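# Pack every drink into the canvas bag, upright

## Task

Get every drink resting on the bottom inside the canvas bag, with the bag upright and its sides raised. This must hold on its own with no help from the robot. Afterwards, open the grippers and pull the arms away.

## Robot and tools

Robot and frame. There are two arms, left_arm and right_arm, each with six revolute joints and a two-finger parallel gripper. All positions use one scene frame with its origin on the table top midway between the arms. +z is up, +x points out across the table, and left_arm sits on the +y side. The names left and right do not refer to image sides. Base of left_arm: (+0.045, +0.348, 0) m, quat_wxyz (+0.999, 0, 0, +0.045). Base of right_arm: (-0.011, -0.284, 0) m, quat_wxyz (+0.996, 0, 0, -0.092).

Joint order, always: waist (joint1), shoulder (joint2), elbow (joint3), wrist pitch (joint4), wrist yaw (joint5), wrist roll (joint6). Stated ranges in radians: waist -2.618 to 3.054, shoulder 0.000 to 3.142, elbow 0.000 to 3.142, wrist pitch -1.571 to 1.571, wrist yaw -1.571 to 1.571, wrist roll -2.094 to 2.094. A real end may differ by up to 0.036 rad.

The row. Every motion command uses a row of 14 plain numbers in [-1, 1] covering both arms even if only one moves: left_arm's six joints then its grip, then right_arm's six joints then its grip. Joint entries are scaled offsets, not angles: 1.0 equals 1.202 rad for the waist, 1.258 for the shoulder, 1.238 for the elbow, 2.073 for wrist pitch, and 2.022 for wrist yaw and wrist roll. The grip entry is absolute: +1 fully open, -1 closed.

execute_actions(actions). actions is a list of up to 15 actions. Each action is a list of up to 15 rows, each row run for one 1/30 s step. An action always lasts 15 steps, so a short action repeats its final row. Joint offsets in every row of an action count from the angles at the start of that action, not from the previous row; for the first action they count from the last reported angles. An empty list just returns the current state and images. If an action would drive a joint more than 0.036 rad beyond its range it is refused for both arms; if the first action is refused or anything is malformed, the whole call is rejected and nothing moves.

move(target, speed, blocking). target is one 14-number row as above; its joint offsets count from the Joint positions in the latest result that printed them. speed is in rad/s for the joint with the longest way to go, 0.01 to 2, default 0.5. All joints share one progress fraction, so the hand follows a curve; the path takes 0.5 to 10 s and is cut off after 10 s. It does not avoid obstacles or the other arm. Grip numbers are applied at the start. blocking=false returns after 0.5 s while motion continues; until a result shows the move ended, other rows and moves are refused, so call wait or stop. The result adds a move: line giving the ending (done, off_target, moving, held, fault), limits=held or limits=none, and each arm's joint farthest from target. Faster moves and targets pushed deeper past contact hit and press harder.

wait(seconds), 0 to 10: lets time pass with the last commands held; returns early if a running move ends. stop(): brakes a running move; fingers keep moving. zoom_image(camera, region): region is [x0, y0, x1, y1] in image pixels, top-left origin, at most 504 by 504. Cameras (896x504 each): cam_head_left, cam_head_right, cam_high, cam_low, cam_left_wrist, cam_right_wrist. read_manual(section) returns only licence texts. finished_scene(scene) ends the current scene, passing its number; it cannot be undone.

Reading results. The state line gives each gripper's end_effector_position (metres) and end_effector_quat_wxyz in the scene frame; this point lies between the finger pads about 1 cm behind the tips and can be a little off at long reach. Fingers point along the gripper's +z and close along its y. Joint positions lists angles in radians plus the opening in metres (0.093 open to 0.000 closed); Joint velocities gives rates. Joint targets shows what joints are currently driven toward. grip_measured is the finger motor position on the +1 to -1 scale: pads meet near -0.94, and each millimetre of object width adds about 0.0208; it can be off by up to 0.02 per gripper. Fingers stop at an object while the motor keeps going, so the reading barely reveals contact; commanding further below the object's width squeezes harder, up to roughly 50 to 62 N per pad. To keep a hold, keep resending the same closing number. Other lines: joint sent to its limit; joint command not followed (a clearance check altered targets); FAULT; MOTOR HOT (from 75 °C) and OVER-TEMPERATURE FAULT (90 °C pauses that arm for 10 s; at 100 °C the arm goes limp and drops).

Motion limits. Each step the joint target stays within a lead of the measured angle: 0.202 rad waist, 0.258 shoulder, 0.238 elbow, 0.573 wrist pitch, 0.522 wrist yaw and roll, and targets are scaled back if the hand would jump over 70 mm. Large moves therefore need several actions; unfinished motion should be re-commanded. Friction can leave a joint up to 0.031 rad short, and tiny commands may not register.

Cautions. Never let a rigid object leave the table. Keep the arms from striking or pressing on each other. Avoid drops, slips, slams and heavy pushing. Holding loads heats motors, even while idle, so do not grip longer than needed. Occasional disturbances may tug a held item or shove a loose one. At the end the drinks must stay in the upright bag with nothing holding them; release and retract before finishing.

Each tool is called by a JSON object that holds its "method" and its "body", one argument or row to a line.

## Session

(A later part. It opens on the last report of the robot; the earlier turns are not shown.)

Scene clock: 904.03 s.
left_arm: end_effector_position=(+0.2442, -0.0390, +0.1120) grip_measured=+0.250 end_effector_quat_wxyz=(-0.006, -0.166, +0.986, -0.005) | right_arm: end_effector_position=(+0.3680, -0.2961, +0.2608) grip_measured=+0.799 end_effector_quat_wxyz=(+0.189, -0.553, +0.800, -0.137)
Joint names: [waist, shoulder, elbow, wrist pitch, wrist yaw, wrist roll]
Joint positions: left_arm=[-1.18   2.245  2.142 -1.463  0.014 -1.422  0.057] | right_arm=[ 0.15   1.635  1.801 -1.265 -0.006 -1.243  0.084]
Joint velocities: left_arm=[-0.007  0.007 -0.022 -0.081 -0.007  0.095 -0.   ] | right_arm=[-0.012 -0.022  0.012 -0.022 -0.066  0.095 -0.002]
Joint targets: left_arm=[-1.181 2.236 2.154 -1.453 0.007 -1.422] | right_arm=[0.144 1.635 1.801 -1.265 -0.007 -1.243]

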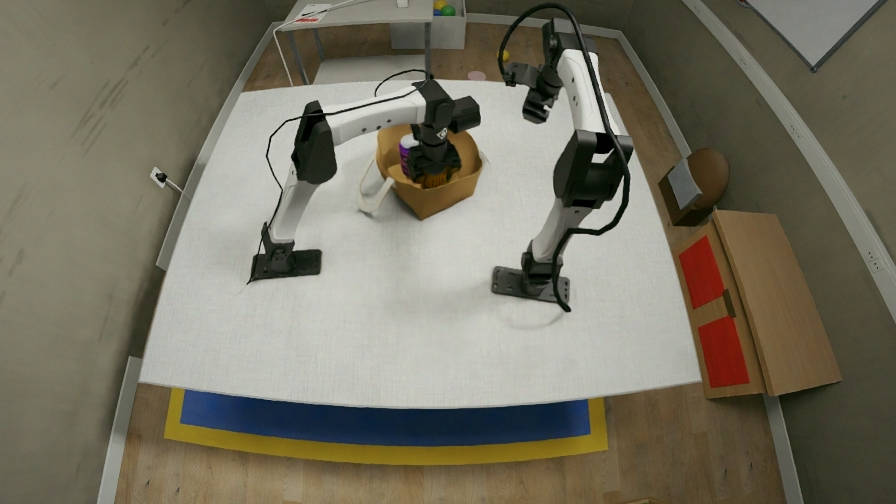

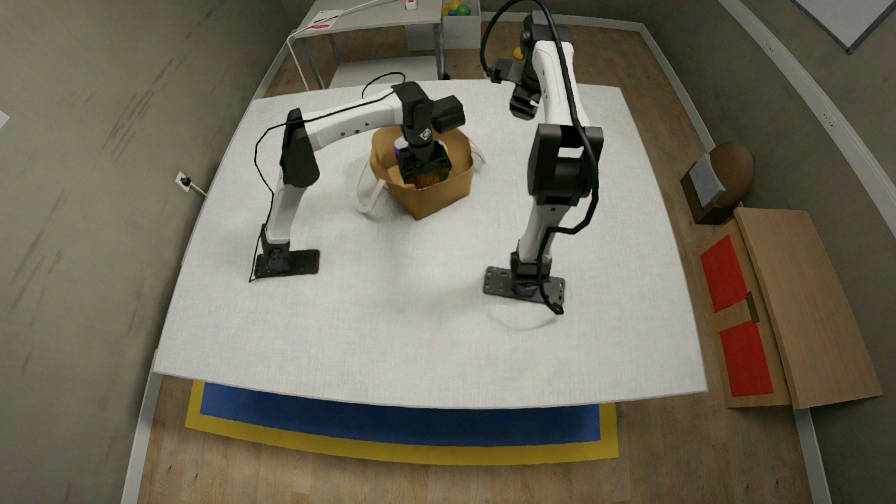

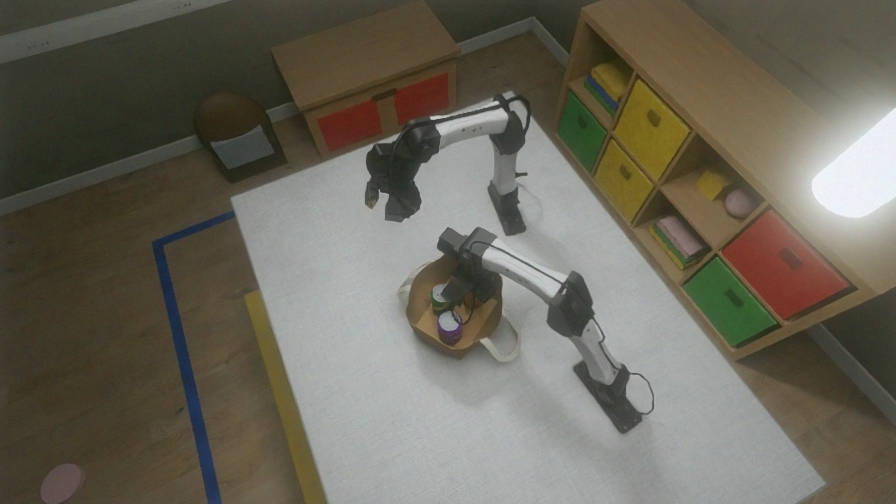

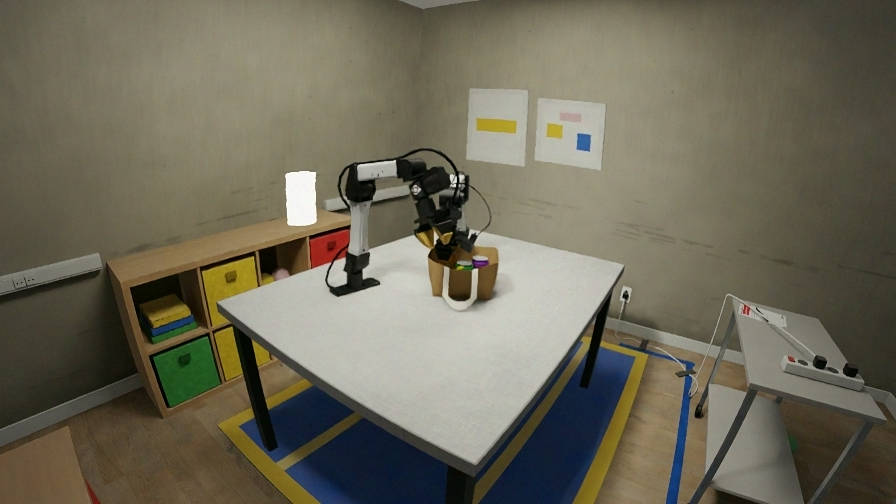

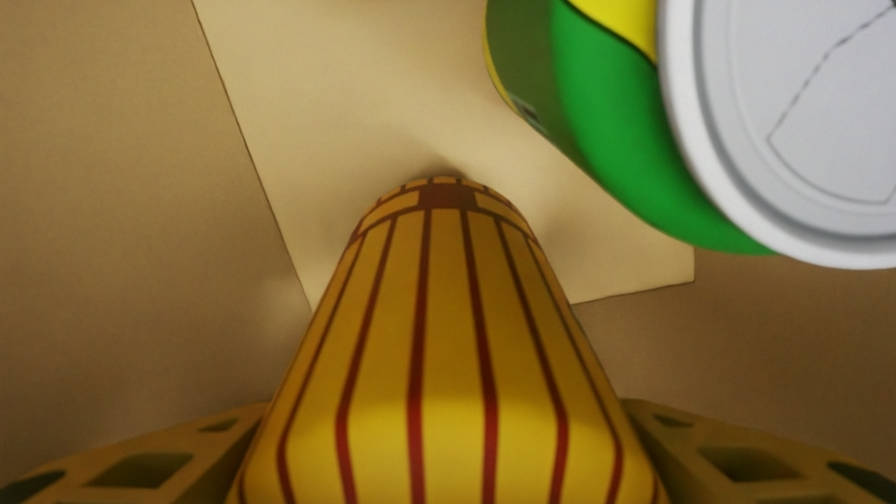

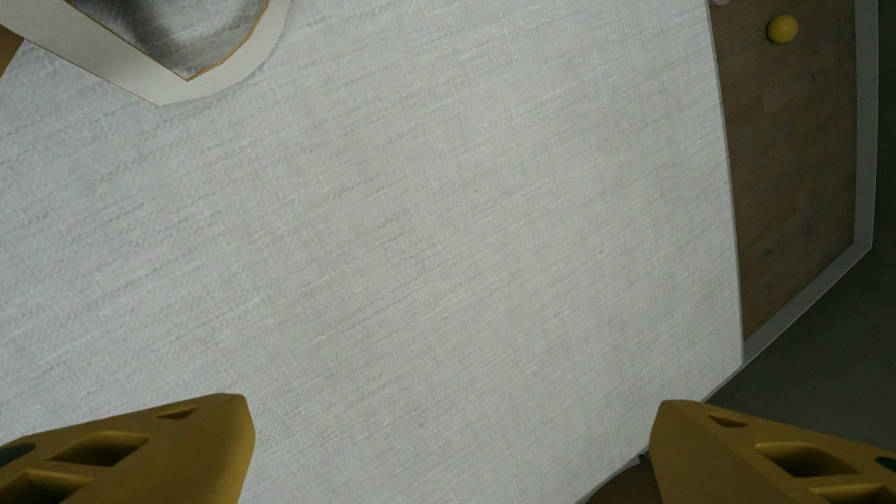

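{"method": "execute_actions", "body": {
  "actions": []
}}

Scene clock: 925.53 s.
left_arm: end_effector_position=(+0.2442, -0.0390, +0.1120) grip_measured=+0.250 end_effector_quat_wxyz=(-0.006, -0.166, +0.986, -0.005) | right_arm: end_effector_position=(+0.3680, -0.2961, +0.2608) grip_measured=+0.799 end_effector_quat_wxyz=(+0.189, -0.553, +0.800, -0.137)
Joint names: [waist, shoulder, elbow, wrist pitch, wrist yaw, wrist roll]
Joint positions: left_arm=[-1.18   2.245  2.142 -1.463  0.014 -1.422  0.057] | right_arm=[ 0.15   1.635  1.801 -1.265 -0.006 -1.243  0.084]
Joint velocities: left_arm=[ 0.002 -0.007  0.012  0.051 -0.037  0.051  0.001] | right_arm=[-0.002  0.012  0.007  0.037  0.037 -0.051 -0.001]
Joint targets: left_arm=[-1.181 2.236 2.154 -1.453 0.007 -1.422] | right_arm=[0.144 1.635 1.801 -1.265 -0.007 -1.243]

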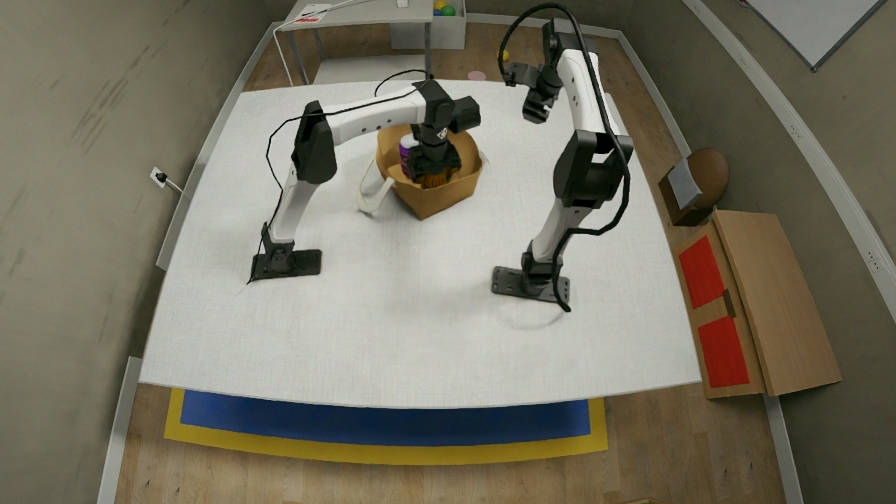

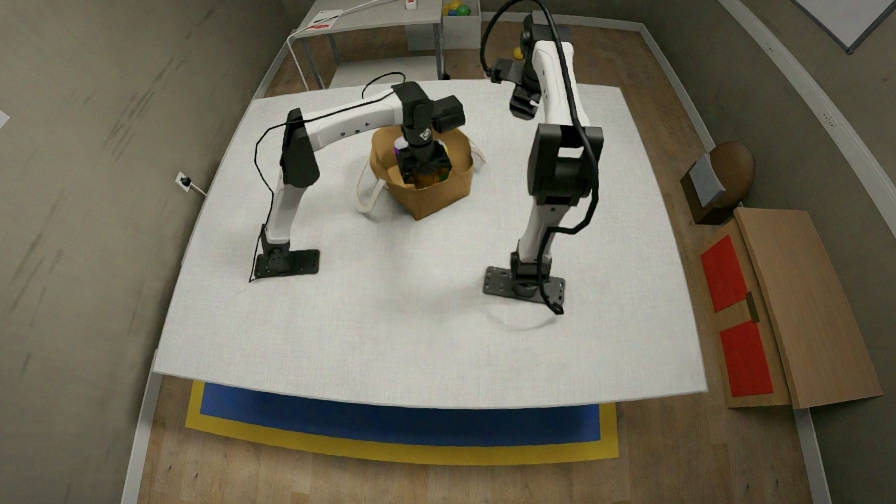

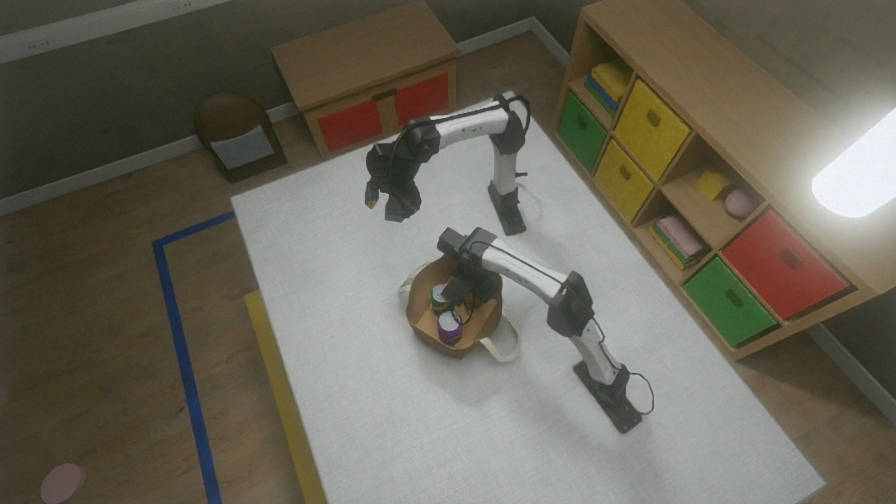

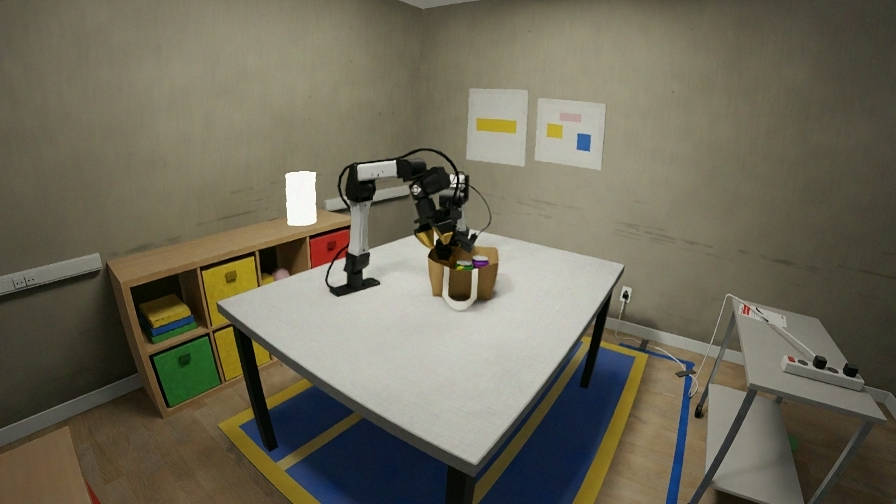

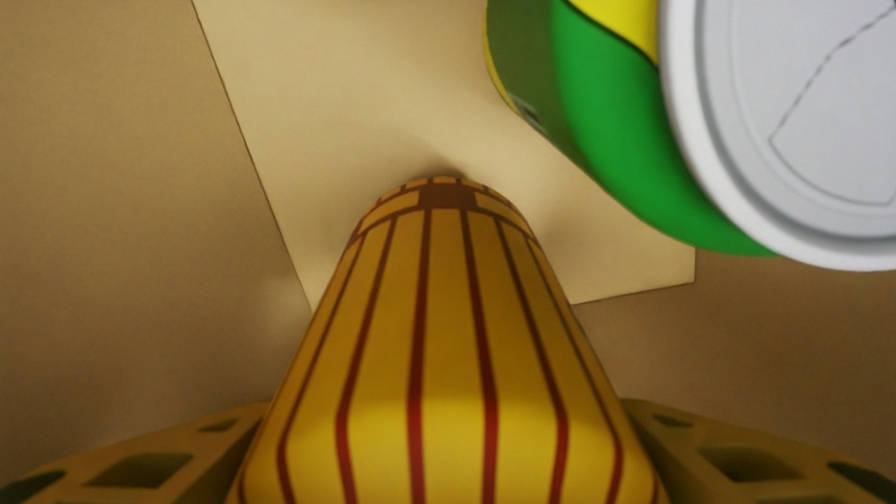

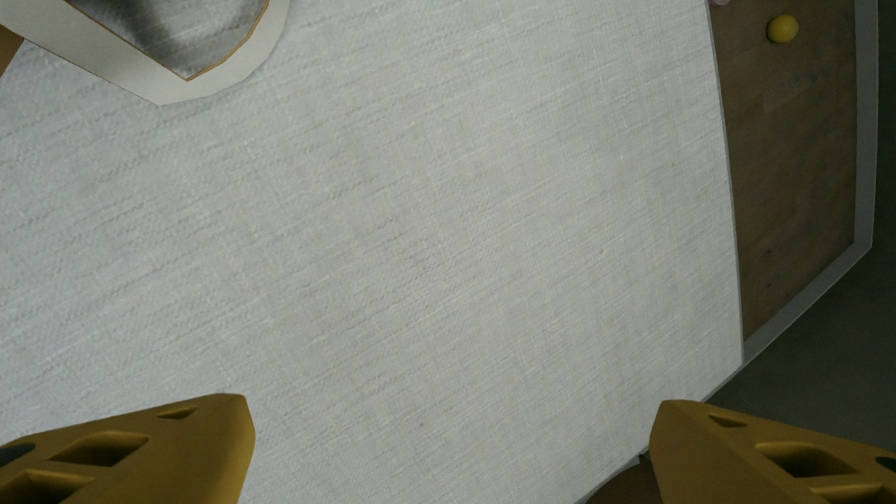

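{"method": "execute_actions", "body": {
  "actions": [
    [[0,-0.005,0,0.0145,0,0,0.22,0,0,0,0,0,0,0.8],[0,-0.005,-0.014,0.0241,0,0,0.22,0,0,0,0,0,0,0.8],[0,-0.004,-0.027,0.0328,0,0,0.22,0,0,0,0,0,0,0.8],[0,-0.004,-0.038,0.040,0,0,0.22,0,0,0,0,0,0,0.8],[0,-0.003,-0.048,0.0453,0,0,0.22,0,0,0,0,0,0,0.8],[0,-0.003,-0.056,0.0482,0,0,0.22,0,0,0,0,0,0,0.8],[0,-0.002,-0.062,0.0492,0,0,0.22,0,0,0,0,0,0,0.8],[0,-0.002,-0.067,0.0482,0,0,0.22,0,0,0,0,0,0,0.8],[0,-0.001,-0.071,0.0468,0,0,0.22,0,0,0,0,0,0,0.8],[0,-0.001,-0.0735,0.0453,0,0,0.22,0,0,0,0,0,0,0.8],[0,0,-0.0735,0.044,0,0,0.22,0,0,0,0,0,0,0.8],[0,0,-0.0735,0.044,0,0,0.22,0,0,0,0,0,0,0.8],[0,0,-0.0735,0.044,0,0,0.22,0,0,0,0,0,0,0.8],[0,0,-0.0735,0.044,0,0,0.22,0,0,0,0,0,0,0.8],[0,0,-0.0735,0.044,0,0,0.22,0,0,0,0,0,0,0.8]]
  ]
}}

Scene clock: 943.37 s.
left_arm: end_effector_position=(+0.2451, -0.0410, +0.0932) grip_measured=+0.250 end_effector_quat_wxyz=(-0.006, -0.166, +0.986, -0.005) | right_arm: end_effector_position=(+0.3680, -0.2961, +0.2608) grip_measured=+0.799 end_effector_quat_wxyz=(+0.189, -0.553, +0.800, -0.137)
Joint names: [waist, shoulder, elbow, wrist pitch, wrist yaw, wrist roll]
Joint positions: left_arm=[-1.18   2.245  2.067 -1.387  0.015 -1.422  0.057] | right_arm=[ 0.15   1.635  1.801 -1.265 -0.006 -1.243  0.084]
Joint velocities: left_arm=[ 0.007  0.012 -0.002 -0.066  0.037 -0.007 -0.001] | right_arm=[-0.007 -0.017 -0.007 -0.007  0.037 -0.022 -0.002]
Joint targets: left_arm=[-1.180 2.245 2.051 -1.372 0.014 -1.422] | right_arm=[0.150 1.635 1.801 -1.265 -0.006 -1.243]

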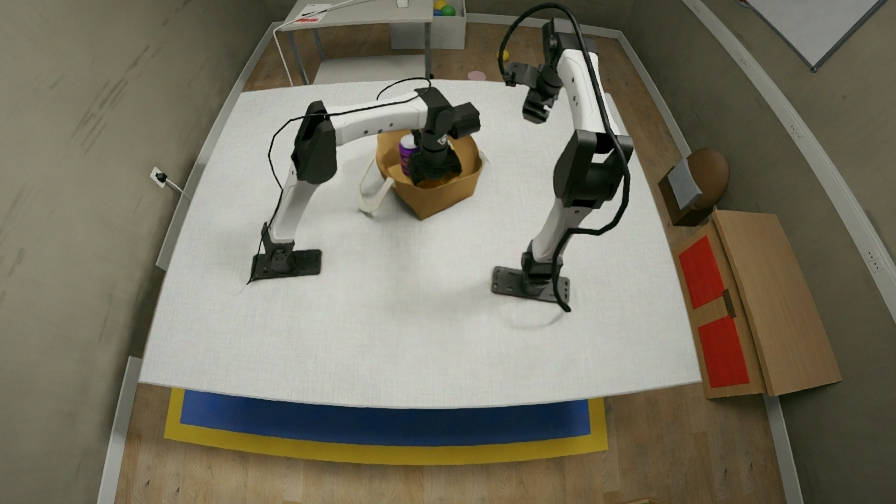

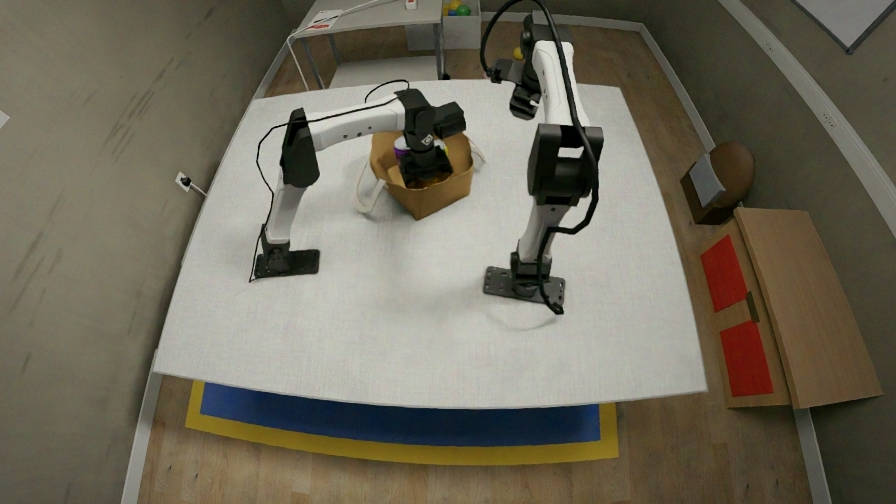

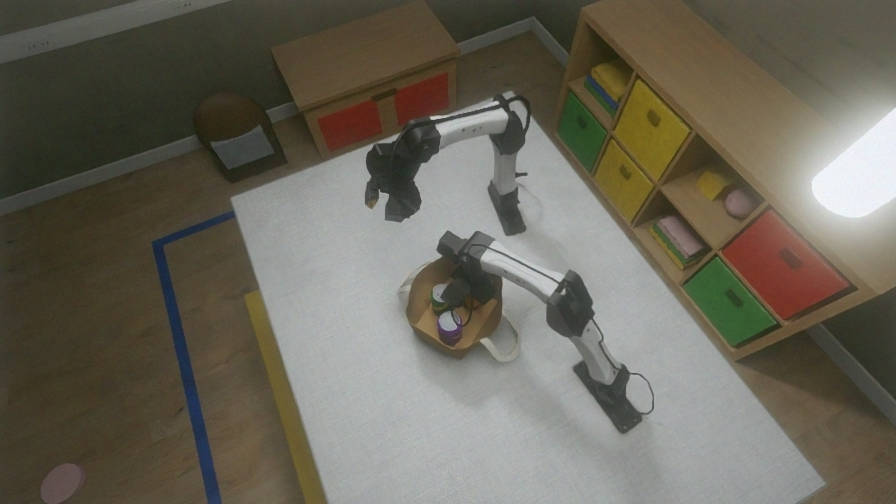

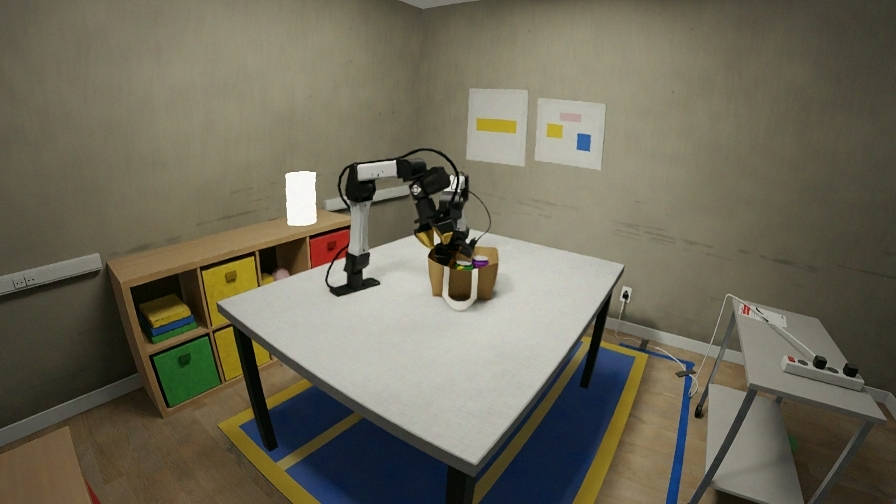

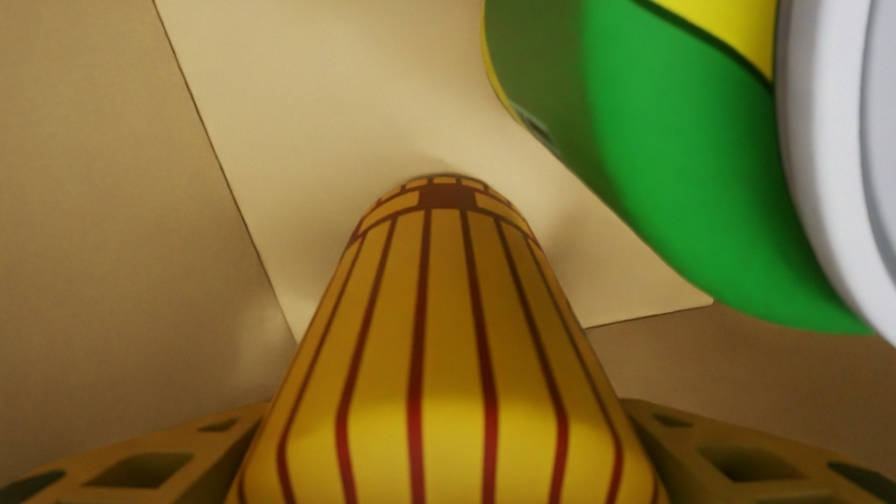

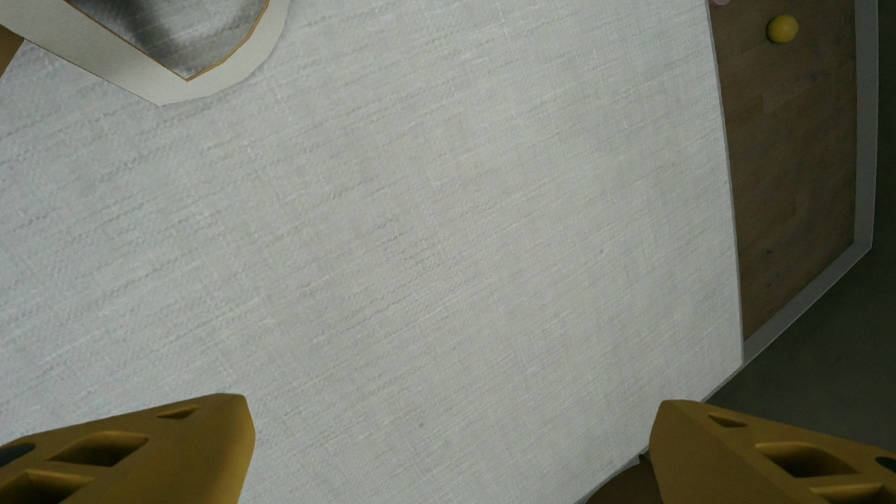

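{"method": "execute_actions", "body": {
  "actions": [
    [[0,0,-0.012,0.006,0,0,0.32,0,0,0,0,0,0,0.8],[0,0,-0.011,0.005,0,0,0.42,0,0,0,0,0,0,0.8],[0,0,-0.009,0.004,0,0,0.52,0,0,0,0,0,0,0.8],[0,0,-0.006,0.003,0,0,0.62,0,0,0,0,0,0,0.8],[0,-0.012,-0.003,0.002,0,0,0.72,0,0,0,0,0,0,0.8],[0,-0.038,0,0,0,0,0.8,0,0,0,0,0,0,0.8],[0,-0.066,0,0,0,0,0.8,0,0,0,0,0,0,0.8],[0,-0.094,0,0,0,0,0.8,0,0,0,0,0,0,0.8],[0,-0.122,0,0,0,0,0.8,0,0,0,0,0,0,0.8],[0,-0.150,0,0,0,0,0.8,0,0,0,0,0,0,0.8],[0,-0.178,0,0,0,0,0.8,0,0,0,0,0,0,0.8],[0,-0.206,0,0,0,0,0.8,0,0,0,0,0,0,0.8],[0.005,-0.234,0,0,0,0,0.8,0,0,0,0,0,0,0.8],[0.021,-0.260,0,0,0,0,0.8,0,0,0,0,0,0,0.8],[0.045,-0.285,0,0,0,0,0.8,0,0,0,0,0,0,0.8]],
    [[0.062,-0.110,0,0,0,0,0.8,0,0,0,0,0,0,0.8],[0.092,-0.130,0,0,0,0,0.8,0,0,0,0,0,0,0.8],[0.124,-0.148,0,0,0,0,0.8,0,0,0,0,0,0,0.8],[0.158,-0.163,0,0,0,0,0.8,0,0,0,0,0,0,0.8],[0.193,-0.175,0,0,0,0,0.8,0,0,0,0,0,0,0.8],[0.228,-0.184,0,0,0,0,0.8,0,0,0,0,0,0,0.8],[0.263,-0.190,0,0,0,0,0.8,0,0,0,0,0,0,0.8],[0.298,-0.193,0,0,0,0,0.8,0,0,0,0,0,0,0.8],[0.332,-0.195,0,0,0,0,0.8,0,0,0,0,0,0,0.8],[0.365,-0.195,0,0,0,0,0.8,0,0,0,0,0,0,0.8],[0.396,-0.195,0,0,0,0,0.8,0,0,0,0,0,0,0.8],[0.425,-0.195,0,0,0,0,0.8,0,0,0,0,0,0,0.8],[0.451,-0.195,0,0,0,0,0.8,0,0,0,0,0,0,0.8],[0.474,-0.195,0,0,0,0,0.8,0,0,0,0,0,0,0.8],[0.494,-0.195,0,0,0,0,0.8,0,0,0,0,0,0,0.8]]
  ]
}}

Scene clock: 994.53 s.
left_arm: end_effector_position=(+0.3809, +0.1464, +0.3076) grip_measured=+0.798 end_effector_quat_wxyz=(+0.143, -0.412, +0.871, -0.226) | right_arm: end_effector_position=(+0.3680, -0.2961, +0.2608) grip_measured=+0.799 end_effector_quat_wxyz=(+0.189, -0.553, +0.800, -0.137)
Joint names: [waist, shoulder, elbow, wrist pitch, wrist yaw, wrist roll]
Joint positions: left_arm=[-0.624  1.715  2.067 -1.381  0.016 -1.422  0.084] | right_arm=[ 0.15   1.635  1.801 -1.265 -0.006 -1.243  0.084]
Joint velocities: left_arm=[ 0.818 -0.002 -0.007 -0.081 -0.007  0.007  0.002] | right_arm=[ 0.017 -0.002  0.007  0.022  0.007 -0.051  0.   ]
Joint targets: left_arm=[-0.579 1.719 2.067 -1.384 0.015 -1.422] | right_arm=[0.150 1.635 1.801 -1.265 -0.006 -1.243]
MOTOR HOT: a motor of the left arm reached 75 °C. Now the hottest motor of the left arm, the shoulder, reports 76 °C. The controller's stop level is 90 °C. To cool a motor, set the load down, stop pushing, or move to a pose that needs little force.

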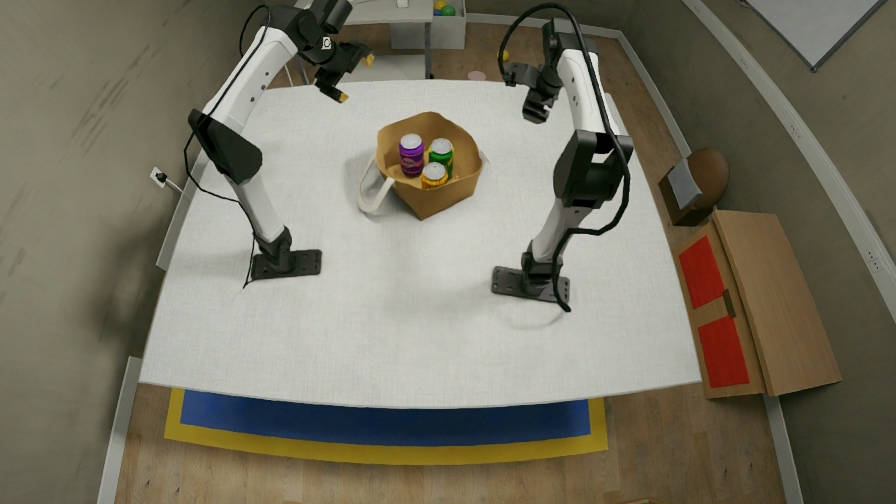

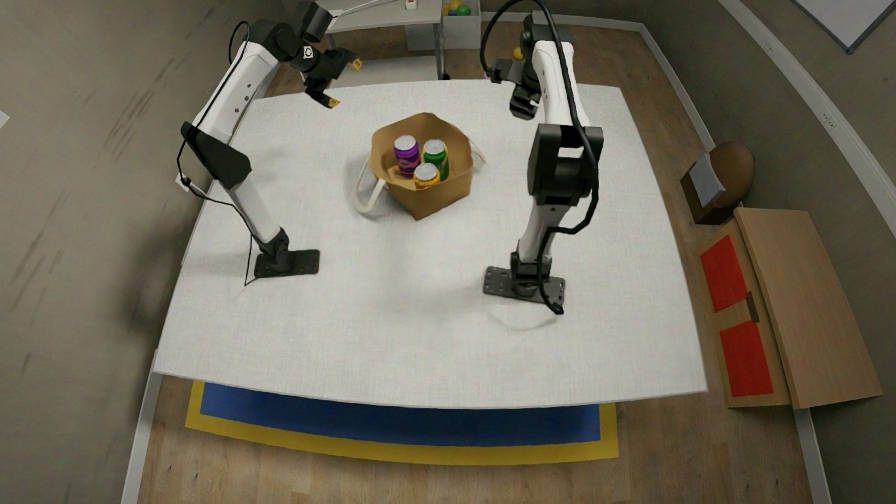

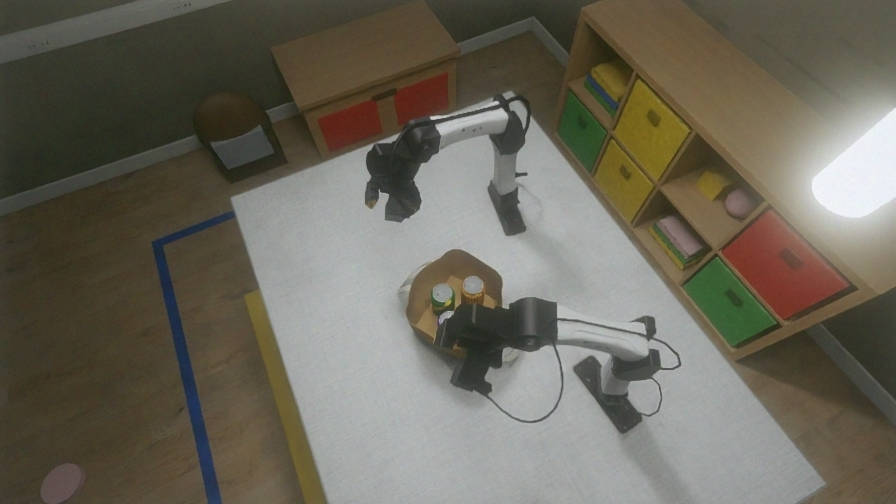

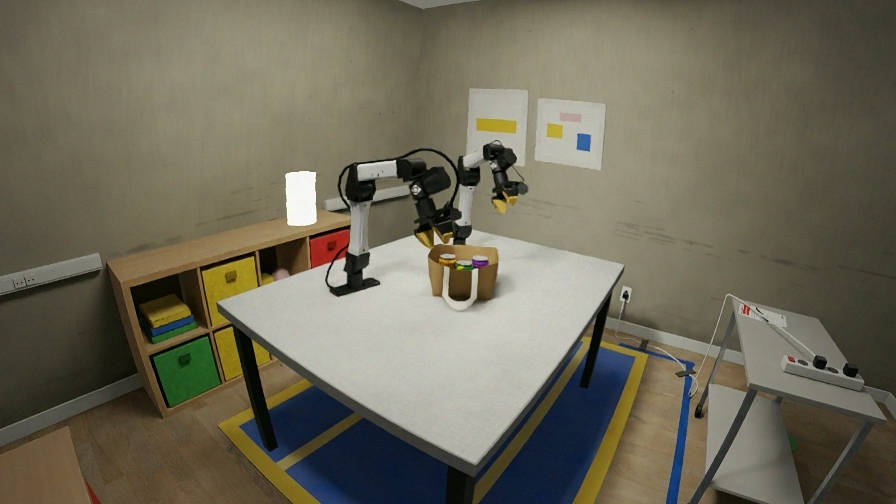

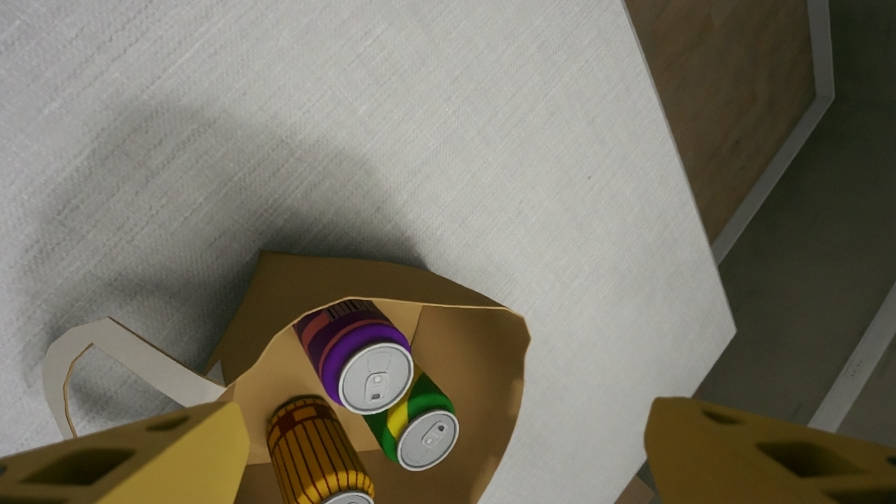

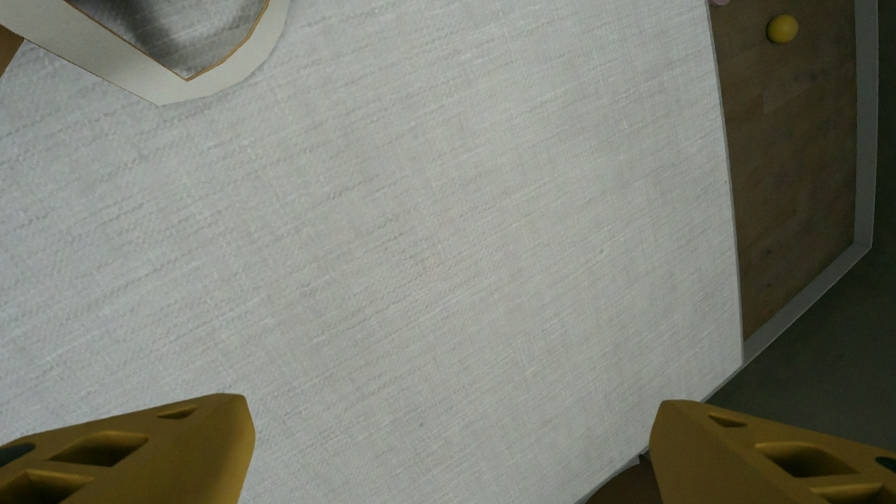

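{"method": "execute_actions", "body": {
  "actions": []
}}

{"method": "zoom_image", "body": {
  "camera": "cam_head_left",
  "region": [330, 80, 530, 240]
}}

{"method": "zoom_image", "body": {
  "camera": "cam_low",
  "region": [390, 180, 560, 330]
}}

Scene clock: 998.83 s.
left_arm: end_effector_position=(+0.3907, +0.1638, +0.3076) grip_measured=+0.798 end_effector_quat_wxyz=(+0.150, -0.434, +0.860, -0.222) | right_arm: end_effector_position=(+0.3680, -0.2961, +0.2608) grip_measured=+0.799 end_effector_quat_wxyz=(+0.189, -0.553, +0.800, -0.137)
Joint names: [waist, shoulder, elbow, wrist pitch, wrist yaw, wrist roll]
Joint positions: left_arm=[-0.574  1.715  2.067 -1.381  0.013 -1.422  0.084] | right_arm=[ 0.15   1.635  1.801 -1.265 -0.006 -1.243  0.084]
Joint velocities: left_arm=[ 0.022  0.002  0.017 -0.022  0.022  0.022  0.   ] | right_arm=[-0.002 -0.007  0.002  0.022 -0.051 -0.007  0.   ]
Joint targets: left_arm=[-0.578 1.719 2.067 -1.384 0.015 -1.422] | right_arm=[0.150 1.635 1.801 -1.265 -0.006 -1.243]
MOTOR HOT: still on. Now the hottest motor of the left arm, the shoulder, reports 74 °C; the controller's stop level is 90 °C.

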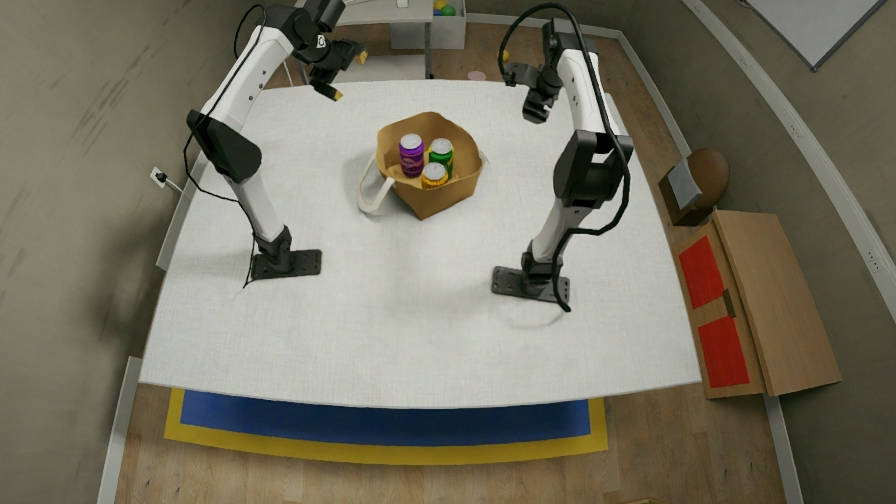

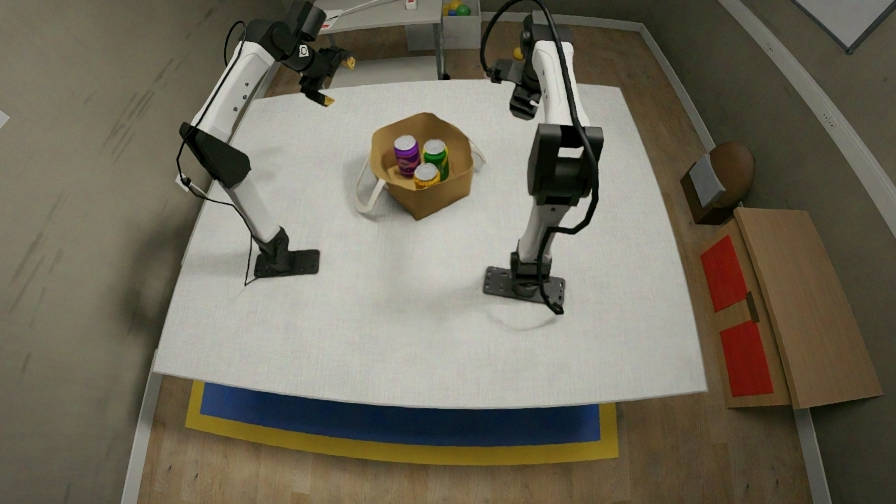

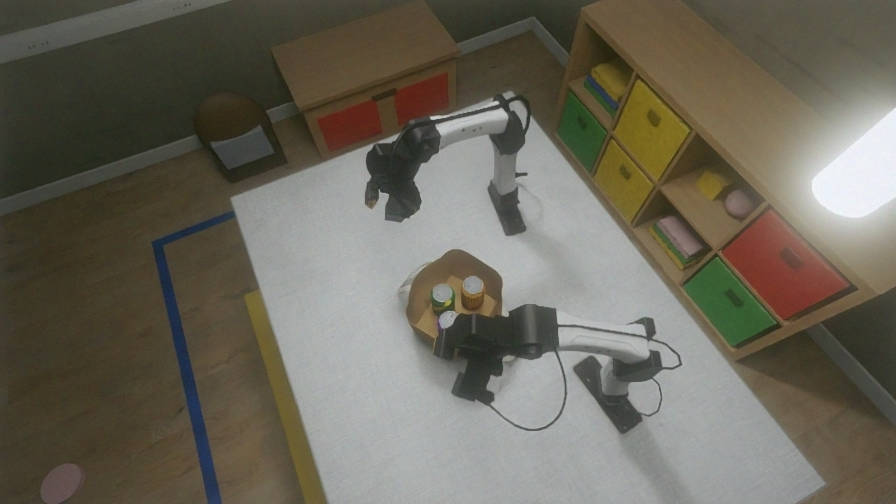

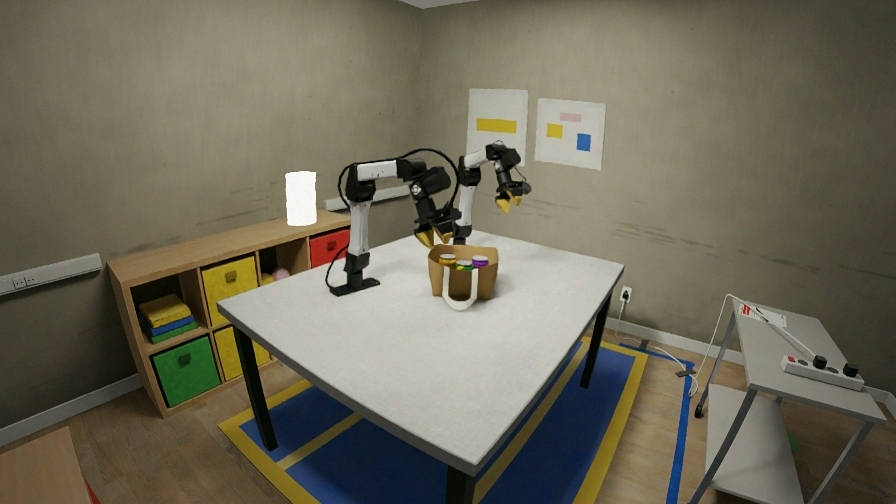

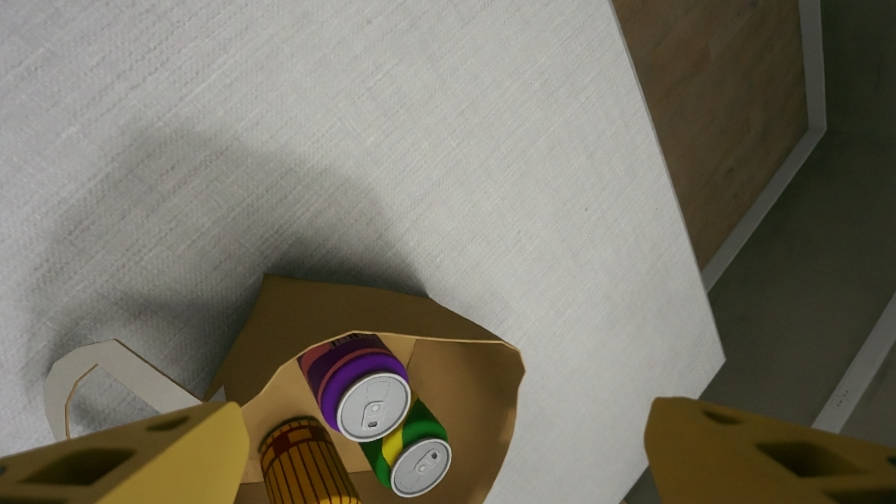

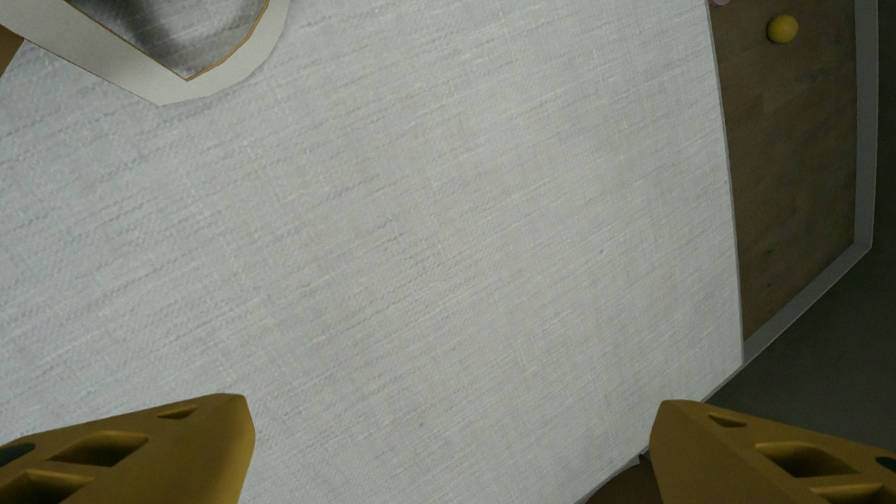

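Region (330, 80, 530, 240) of cam_head_left's 896x504 image, scaled by 2.520, with more detail than that image has; it fills the top 403 rows of this view, and the rest is white.

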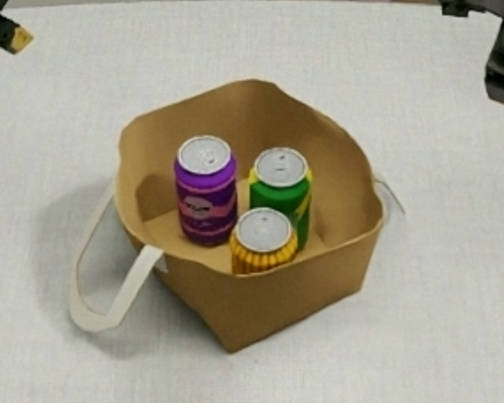

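Region (390, 180, 560, 330) of cam_low's 896x504 image, scaled by 2.965, with more detail than that image has; it fills the top 445 rows of this view, and the rest is white.

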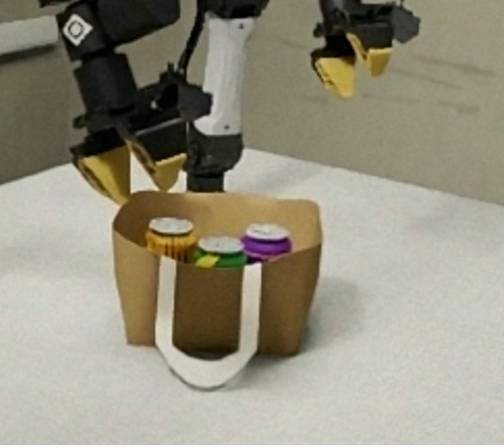

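{"method": "finished_scene", "body": {
  "scene": 2
}}

The scene is finished: the task was done.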